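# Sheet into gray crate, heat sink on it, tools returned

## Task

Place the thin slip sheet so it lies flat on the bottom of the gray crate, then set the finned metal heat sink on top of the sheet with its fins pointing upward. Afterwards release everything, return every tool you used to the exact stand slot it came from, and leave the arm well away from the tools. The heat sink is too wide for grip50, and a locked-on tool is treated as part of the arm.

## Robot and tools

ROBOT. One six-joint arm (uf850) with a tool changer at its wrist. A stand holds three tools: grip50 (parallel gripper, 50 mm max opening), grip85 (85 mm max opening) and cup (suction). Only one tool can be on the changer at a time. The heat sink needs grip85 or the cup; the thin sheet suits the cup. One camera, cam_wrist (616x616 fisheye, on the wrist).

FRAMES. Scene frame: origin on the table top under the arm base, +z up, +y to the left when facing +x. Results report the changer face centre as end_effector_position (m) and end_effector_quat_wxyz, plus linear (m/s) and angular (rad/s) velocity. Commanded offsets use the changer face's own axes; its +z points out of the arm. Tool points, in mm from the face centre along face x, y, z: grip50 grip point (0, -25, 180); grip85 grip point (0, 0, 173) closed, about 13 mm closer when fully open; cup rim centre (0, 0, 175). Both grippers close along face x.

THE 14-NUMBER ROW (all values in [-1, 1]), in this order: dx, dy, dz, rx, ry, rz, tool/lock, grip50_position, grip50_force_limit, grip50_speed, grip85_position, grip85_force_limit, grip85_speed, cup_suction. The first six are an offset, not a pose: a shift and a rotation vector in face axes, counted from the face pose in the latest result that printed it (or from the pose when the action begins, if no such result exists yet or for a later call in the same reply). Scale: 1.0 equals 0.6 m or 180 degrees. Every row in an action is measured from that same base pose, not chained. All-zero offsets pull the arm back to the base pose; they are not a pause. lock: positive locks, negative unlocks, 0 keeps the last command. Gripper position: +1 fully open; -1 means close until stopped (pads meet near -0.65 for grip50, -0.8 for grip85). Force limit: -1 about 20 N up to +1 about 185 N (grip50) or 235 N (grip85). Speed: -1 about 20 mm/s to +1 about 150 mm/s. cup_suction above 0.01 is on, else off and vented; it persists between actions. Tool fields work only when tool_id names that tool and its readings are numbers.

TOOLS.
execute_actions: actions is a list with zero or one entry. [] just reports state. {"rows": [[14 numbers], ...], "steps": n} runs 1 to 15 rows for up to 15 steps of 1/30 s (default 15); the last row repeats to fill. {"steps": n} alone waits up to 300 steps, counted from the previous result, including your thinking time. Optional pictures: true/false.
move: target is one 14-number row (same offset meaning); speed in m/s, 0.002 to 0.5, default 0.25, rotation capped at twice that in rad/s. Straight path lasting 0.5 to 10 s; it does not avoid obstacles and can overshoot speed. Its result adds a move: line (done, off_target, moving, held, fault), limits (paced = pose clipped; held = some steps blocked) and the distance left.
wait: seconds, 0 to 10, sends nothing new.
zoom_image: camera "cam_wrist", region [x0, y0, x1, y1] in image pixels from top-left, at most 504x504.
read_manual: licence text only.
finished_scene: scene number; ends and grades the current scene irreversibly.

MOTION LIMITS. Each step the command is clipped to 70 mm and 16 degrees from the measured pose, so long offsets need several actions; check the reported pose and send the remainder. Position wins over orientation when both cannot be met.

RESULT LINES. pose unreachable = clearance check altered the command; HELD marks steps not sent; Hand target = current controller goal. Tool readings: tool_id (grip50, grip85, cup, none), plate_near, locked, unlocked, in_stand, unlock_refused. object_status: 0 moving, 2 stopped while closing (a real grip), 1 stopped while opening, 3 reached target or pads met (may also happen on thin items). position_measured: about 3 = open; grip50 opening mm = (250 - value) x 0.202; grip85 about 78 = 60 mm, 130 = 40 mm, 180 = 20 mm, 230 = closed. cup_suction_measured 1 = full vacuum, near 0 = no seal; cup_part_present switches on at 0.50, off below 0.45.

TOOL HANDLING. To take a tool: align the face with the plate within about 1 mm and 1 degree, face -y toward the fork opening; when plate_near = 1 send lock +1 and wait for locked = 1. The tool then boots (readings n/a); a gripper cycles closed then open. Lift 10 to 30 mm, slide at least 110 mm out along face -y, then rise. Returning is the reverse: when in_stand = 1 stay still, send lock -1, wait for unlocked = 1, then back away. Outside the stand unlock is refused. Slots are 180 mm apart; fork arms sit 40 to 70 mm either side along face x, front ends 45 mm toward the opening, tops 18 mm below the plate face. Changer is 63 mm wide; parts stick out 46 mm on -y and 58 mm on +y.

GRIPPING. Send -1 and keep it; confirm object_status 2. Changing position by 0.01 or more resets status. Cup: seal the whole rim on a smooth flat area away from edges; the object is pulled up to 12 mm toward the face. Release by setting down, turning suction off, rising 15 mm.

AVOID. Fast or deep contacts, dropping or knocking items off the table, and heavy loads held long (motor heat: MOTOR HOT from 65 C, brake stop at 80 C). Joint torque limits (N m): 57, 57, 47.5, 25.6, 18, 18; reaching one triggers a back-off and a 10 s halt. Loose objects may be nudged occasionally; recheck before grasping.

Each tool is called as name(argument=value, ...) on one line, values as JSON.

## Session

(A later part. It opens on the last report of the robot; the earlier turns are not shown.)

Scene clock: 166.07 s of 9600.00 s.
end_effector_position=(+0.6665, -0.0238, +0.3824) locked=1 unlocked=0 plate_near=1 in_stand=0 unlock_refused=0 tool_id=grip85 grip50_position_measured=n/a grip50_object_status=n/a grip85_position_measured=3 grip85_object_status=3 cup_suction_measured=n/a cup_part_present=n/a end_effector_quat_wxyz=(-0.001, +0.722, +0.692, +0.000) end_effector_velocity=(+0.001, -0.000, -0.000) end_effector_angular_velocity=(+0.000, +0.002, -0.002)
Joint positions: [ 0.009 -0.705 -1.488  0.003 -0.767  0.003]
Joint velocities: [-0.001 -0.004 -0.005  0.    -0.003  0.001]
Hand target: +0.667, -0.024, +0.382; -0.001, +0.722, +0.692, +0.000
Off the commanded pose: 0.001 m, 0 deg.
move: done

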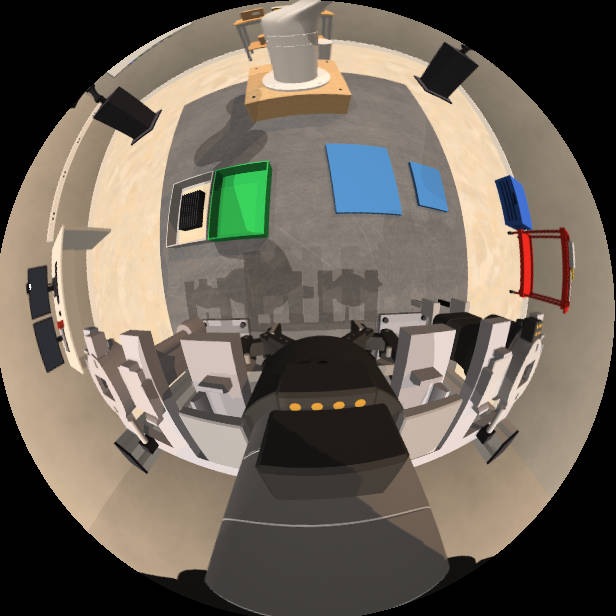

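move(target=[0,0.001,0.0345,0,0,0,0,0,0,0,1,0,0,0], speed=0.015)

move(target=[0,0,0,0,0,0,-1,0,0,0,1,0,0,0])

wait(seconds=1)

move(target=[0,0,-0.035,0,0,0,0,0,0,0,0,0,0,0], speed=0.04)

move(target=[0,-0.35,-0.01,0,0,0,0,0,0,0,0,0,0,0])

Scene clock: 171.03 s of 9600.00 s.
end_effector_position=(+0.6675, -0.0238, +0.3624) locked=1 unlocked=0 plate_near=1 in_stand=1 unlock_refused=0 tool_id=grip85 grip50_position_measured=n/a grip50_object_status=n/a grip85_position_measured=3 grip85_object_status=3 cup_suction_measured=n/a cup_part_present=n/a end_effector_quat_wxyz=(-0.000, +0.722, +0.692, +0.001) end_effector_velocity=(-0.001, -0.000, -0.001) end_effector_angular_velocity=(-0.000, +0.002, -0.000)
Joint positions: [ 0.009 -0.731 -1.481  0.003 -0.733  0.003]
Joint velocities: [-0.001 -0.     0.001 -0.    -0.    -0.   ]
Hand target: +0.667, -0.024, +0.362; -0.001, +0.722, +0.692, +0.000
Off the commanded pose: 0.001 m, 0 deg.
move: done

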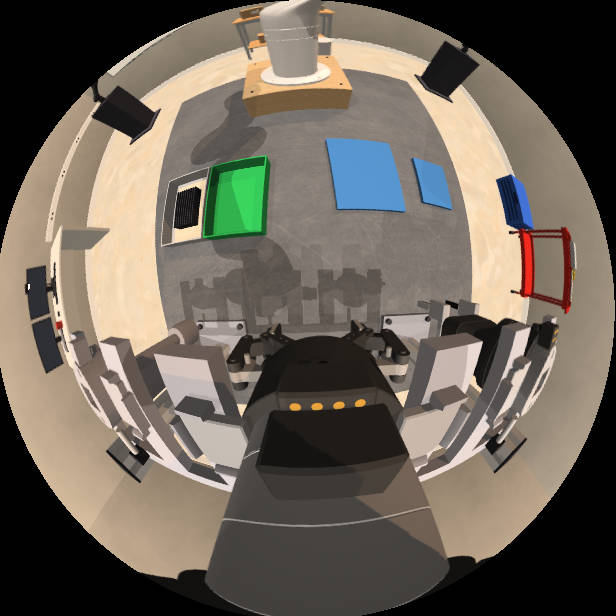

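Scene clock: 171.53 s of 9600.00 s.
end_effector_position=(+0.6674, -0.0238, +0.3623) locked=0 unlocked=0 plate_near=1 in_stand=1 unlock_refused=0 tool_id=none grip50_position_measured=n/a grip50_object_status=n/a grip85_position_measured=n/a grip85_object_status=n/a cup_suction_measured=n/a cup_part_present=n/a end_effector_quat_wxyz=(-0.000, +0.722, +0.692, +0.001) end_effector_velocity=(+0.000, +0.001, +0.001) end_effector_angular_velocity=(-0.000, -0.001, +0.001)
Joint positions: [ 0.009 -0.731 -1.481  0.003 -0.733  0.003]
Joint velocities: [ 0.002  0.001 -0.001 -0.    -0.001  0.   ]
Hand target: +0.668, -0.024, +0.362; -0.000, +0.722, +0.692, +0.001
Off the commanded pose: 0.000 m, 0 deg.
move: done

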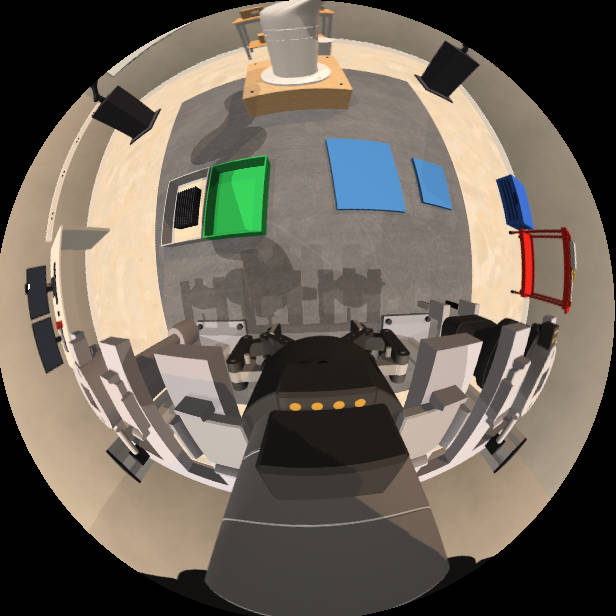

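Scene clock: 172.53 s of 9600.00 s.
end_effector_position=(+0.6674, -0.0238, +0.3624) locked=0 unlocked=1 plate_near=1 in_stand=1 unlock_refused=0 tool_id=none grip50_position_measured=n/a grip50_object_status=n/a grip85_position_measured=n/a grip85_object_status=n/a cup_suction_measured=n/a cup_part_present=n/a end_effector_quat_wxyz=(-0.000, +0.722, +0.692, +0.001) end_effector_velocity=(+0.000, -0.000, -0.000) end_effector_angular_velocity=(-0.000, +0.000, -0.000)
Joint positions: [ 0.009 -0.731 -1.481  0.003 -0.733  0.003]
Joint velocities: [-0.    -0.    -0.001 -0.    -0.     0.   ]
Hand target: +0.668, -0.024, +0.362; -0.000, +0.722, +0.692, +0.001
Off the commanded pose: 0.000 m, 0 deg.
Steps of this call (steps 1 to 30: nothing new was sent). Readings (end_effector_position | what the end effector reports):
1: (+0.6674, -0.0238, +0.3623) | locked=0 unlocked=0 plate_near=1 in_stand=1 unlock_refused=0 tool_id=none grip50_position_measured=n/a grip50_object_status=n/a grip85_position_measured=n/a grip85_object_status=n/a cup_suction_measured=n/a cup_part_present=n/a
2: (+0.6674, -0.0238, +0.3623) | locked=0 unlocked=0 plate_near=1 in_stand=1 unlock_refused=0 tool_id=none grip50_position_measured=n/a grip50_object_status=n/a grip85_position_measured=n/a grip85_object_status=n/a cup_suction_measured=n/a cup_part_present=n/a
4: (+0.6674, -0.0238, +0.3623) | locked=0 unlocked=0 plate_near=1 in_stand=1 unlock_refused=0 tool_id=none grip50_position_measured=n/a grip50_object_status=n/a grip85_position_measured=n/a grip85_object_status=n/a cup_suction_measured=n/a cup_part_present=n/a
8: (+0.6674, -0.0238, +0.3623) | locked=0 unlocked=0 plate_near=1 in_stand=1 unlock_refused=0 tool_id=none grip50_position_measured=n/a grip50_object_status=n/a grip85_position_measured=n/a grip85_object_status=n/a cup_suction_measured=n/a cup_part_present=n/a
30: the state above

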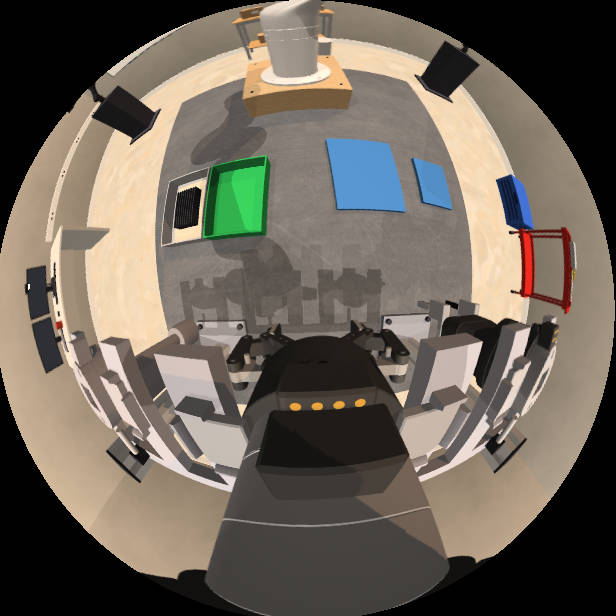

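Scene clock: 173.37 s of 9600.00 s.
end_effector_position=(+0.6673, -0.0239, +0.3832) locked=0 unlocked=1 plate_near=0 in_stand=0 unlock_refused=0 tool_id=none grip50_position_measured=n/a grip50_object_status=n/a grip85_position_measured=n/a grip85_object_status=n/a cup_suction_measured=n/a cup_part_present=n/a end_effector_quat_wxyz=(-0.000, +0.722, +0.692, +0.001) end_effector_velocity=(-0.000, +0.000, +0.001) end_effector_angular_velocity=(+0.000, +0.001, -0.001)
Joint positions: [ 0.009 -0.706 -1.491  0.003 -0.768  0.003]
Joint velocities: [ 0.     0.001  0.    -0.    -0.002  0.001]
Hand target: +0.667, -0.024, +0.383; -0.000, +0.722, +0.692, +0.001
Off the commanded pose: 0.000 m, 0 deg.
move: done

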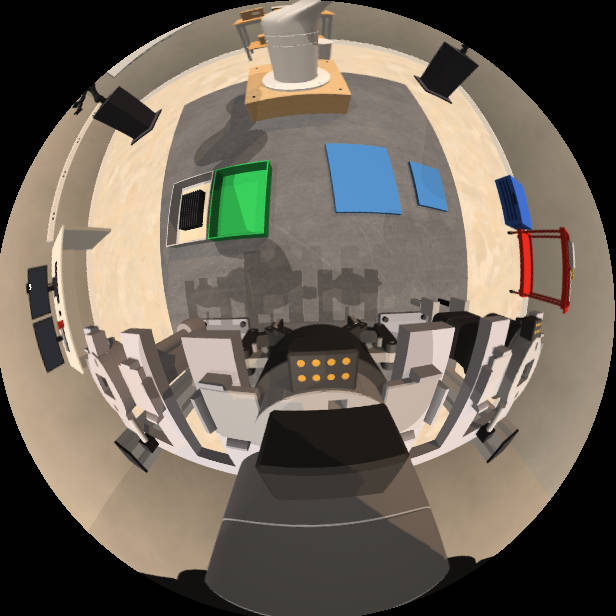

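Scene clock: 174.70 s of 9600.00 s.
end_effector_position=(+0.4581, -0.0155, +0.3889) locked=0 unlocked=1 plate_near=0 in_stand=0 unlock_refused=0 tool_id=none grip50_position_measured=n/a grip50_object_status=n/a grip85_position_measured=n/a grip85_object_status=n/a cup_suction_measured=n/a cup_part_present=n/a end_effector_quat_wxyz=(-0.000, +0.722, +0.692, +0.001) end_effector_velocity=(-0.002, +0.001, +0.000) end_effector_angular_velocity=(+0.000, +0.000, +0.001)
Joint positions: [ 0.011 -0.239 -0.817  0.004 -0.56   0.003]
Joint velocities: [ 0.002  0.005  0.006 -0.     0.001  0.001]
Hand target: +0.458, -0.015, +0.389; -0.000, +0.722, +0.692, +0.001
Off the commanded pose: 0.001 m, 0 deg.
move: done

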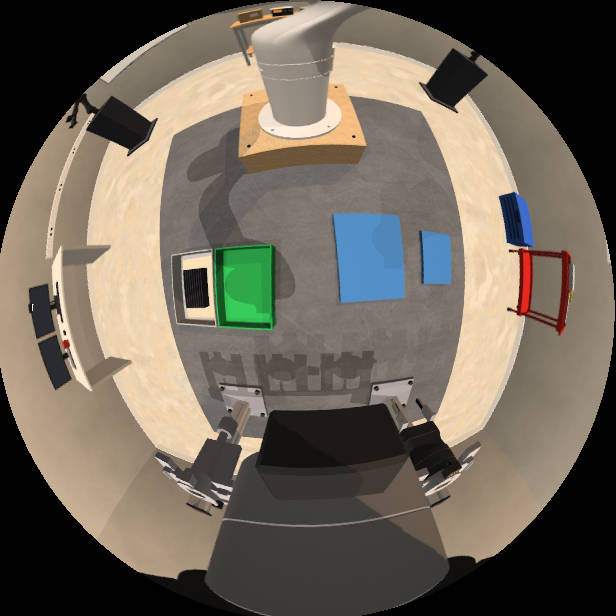

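finished_scene(scene=1)

The scene is finished: the task was done.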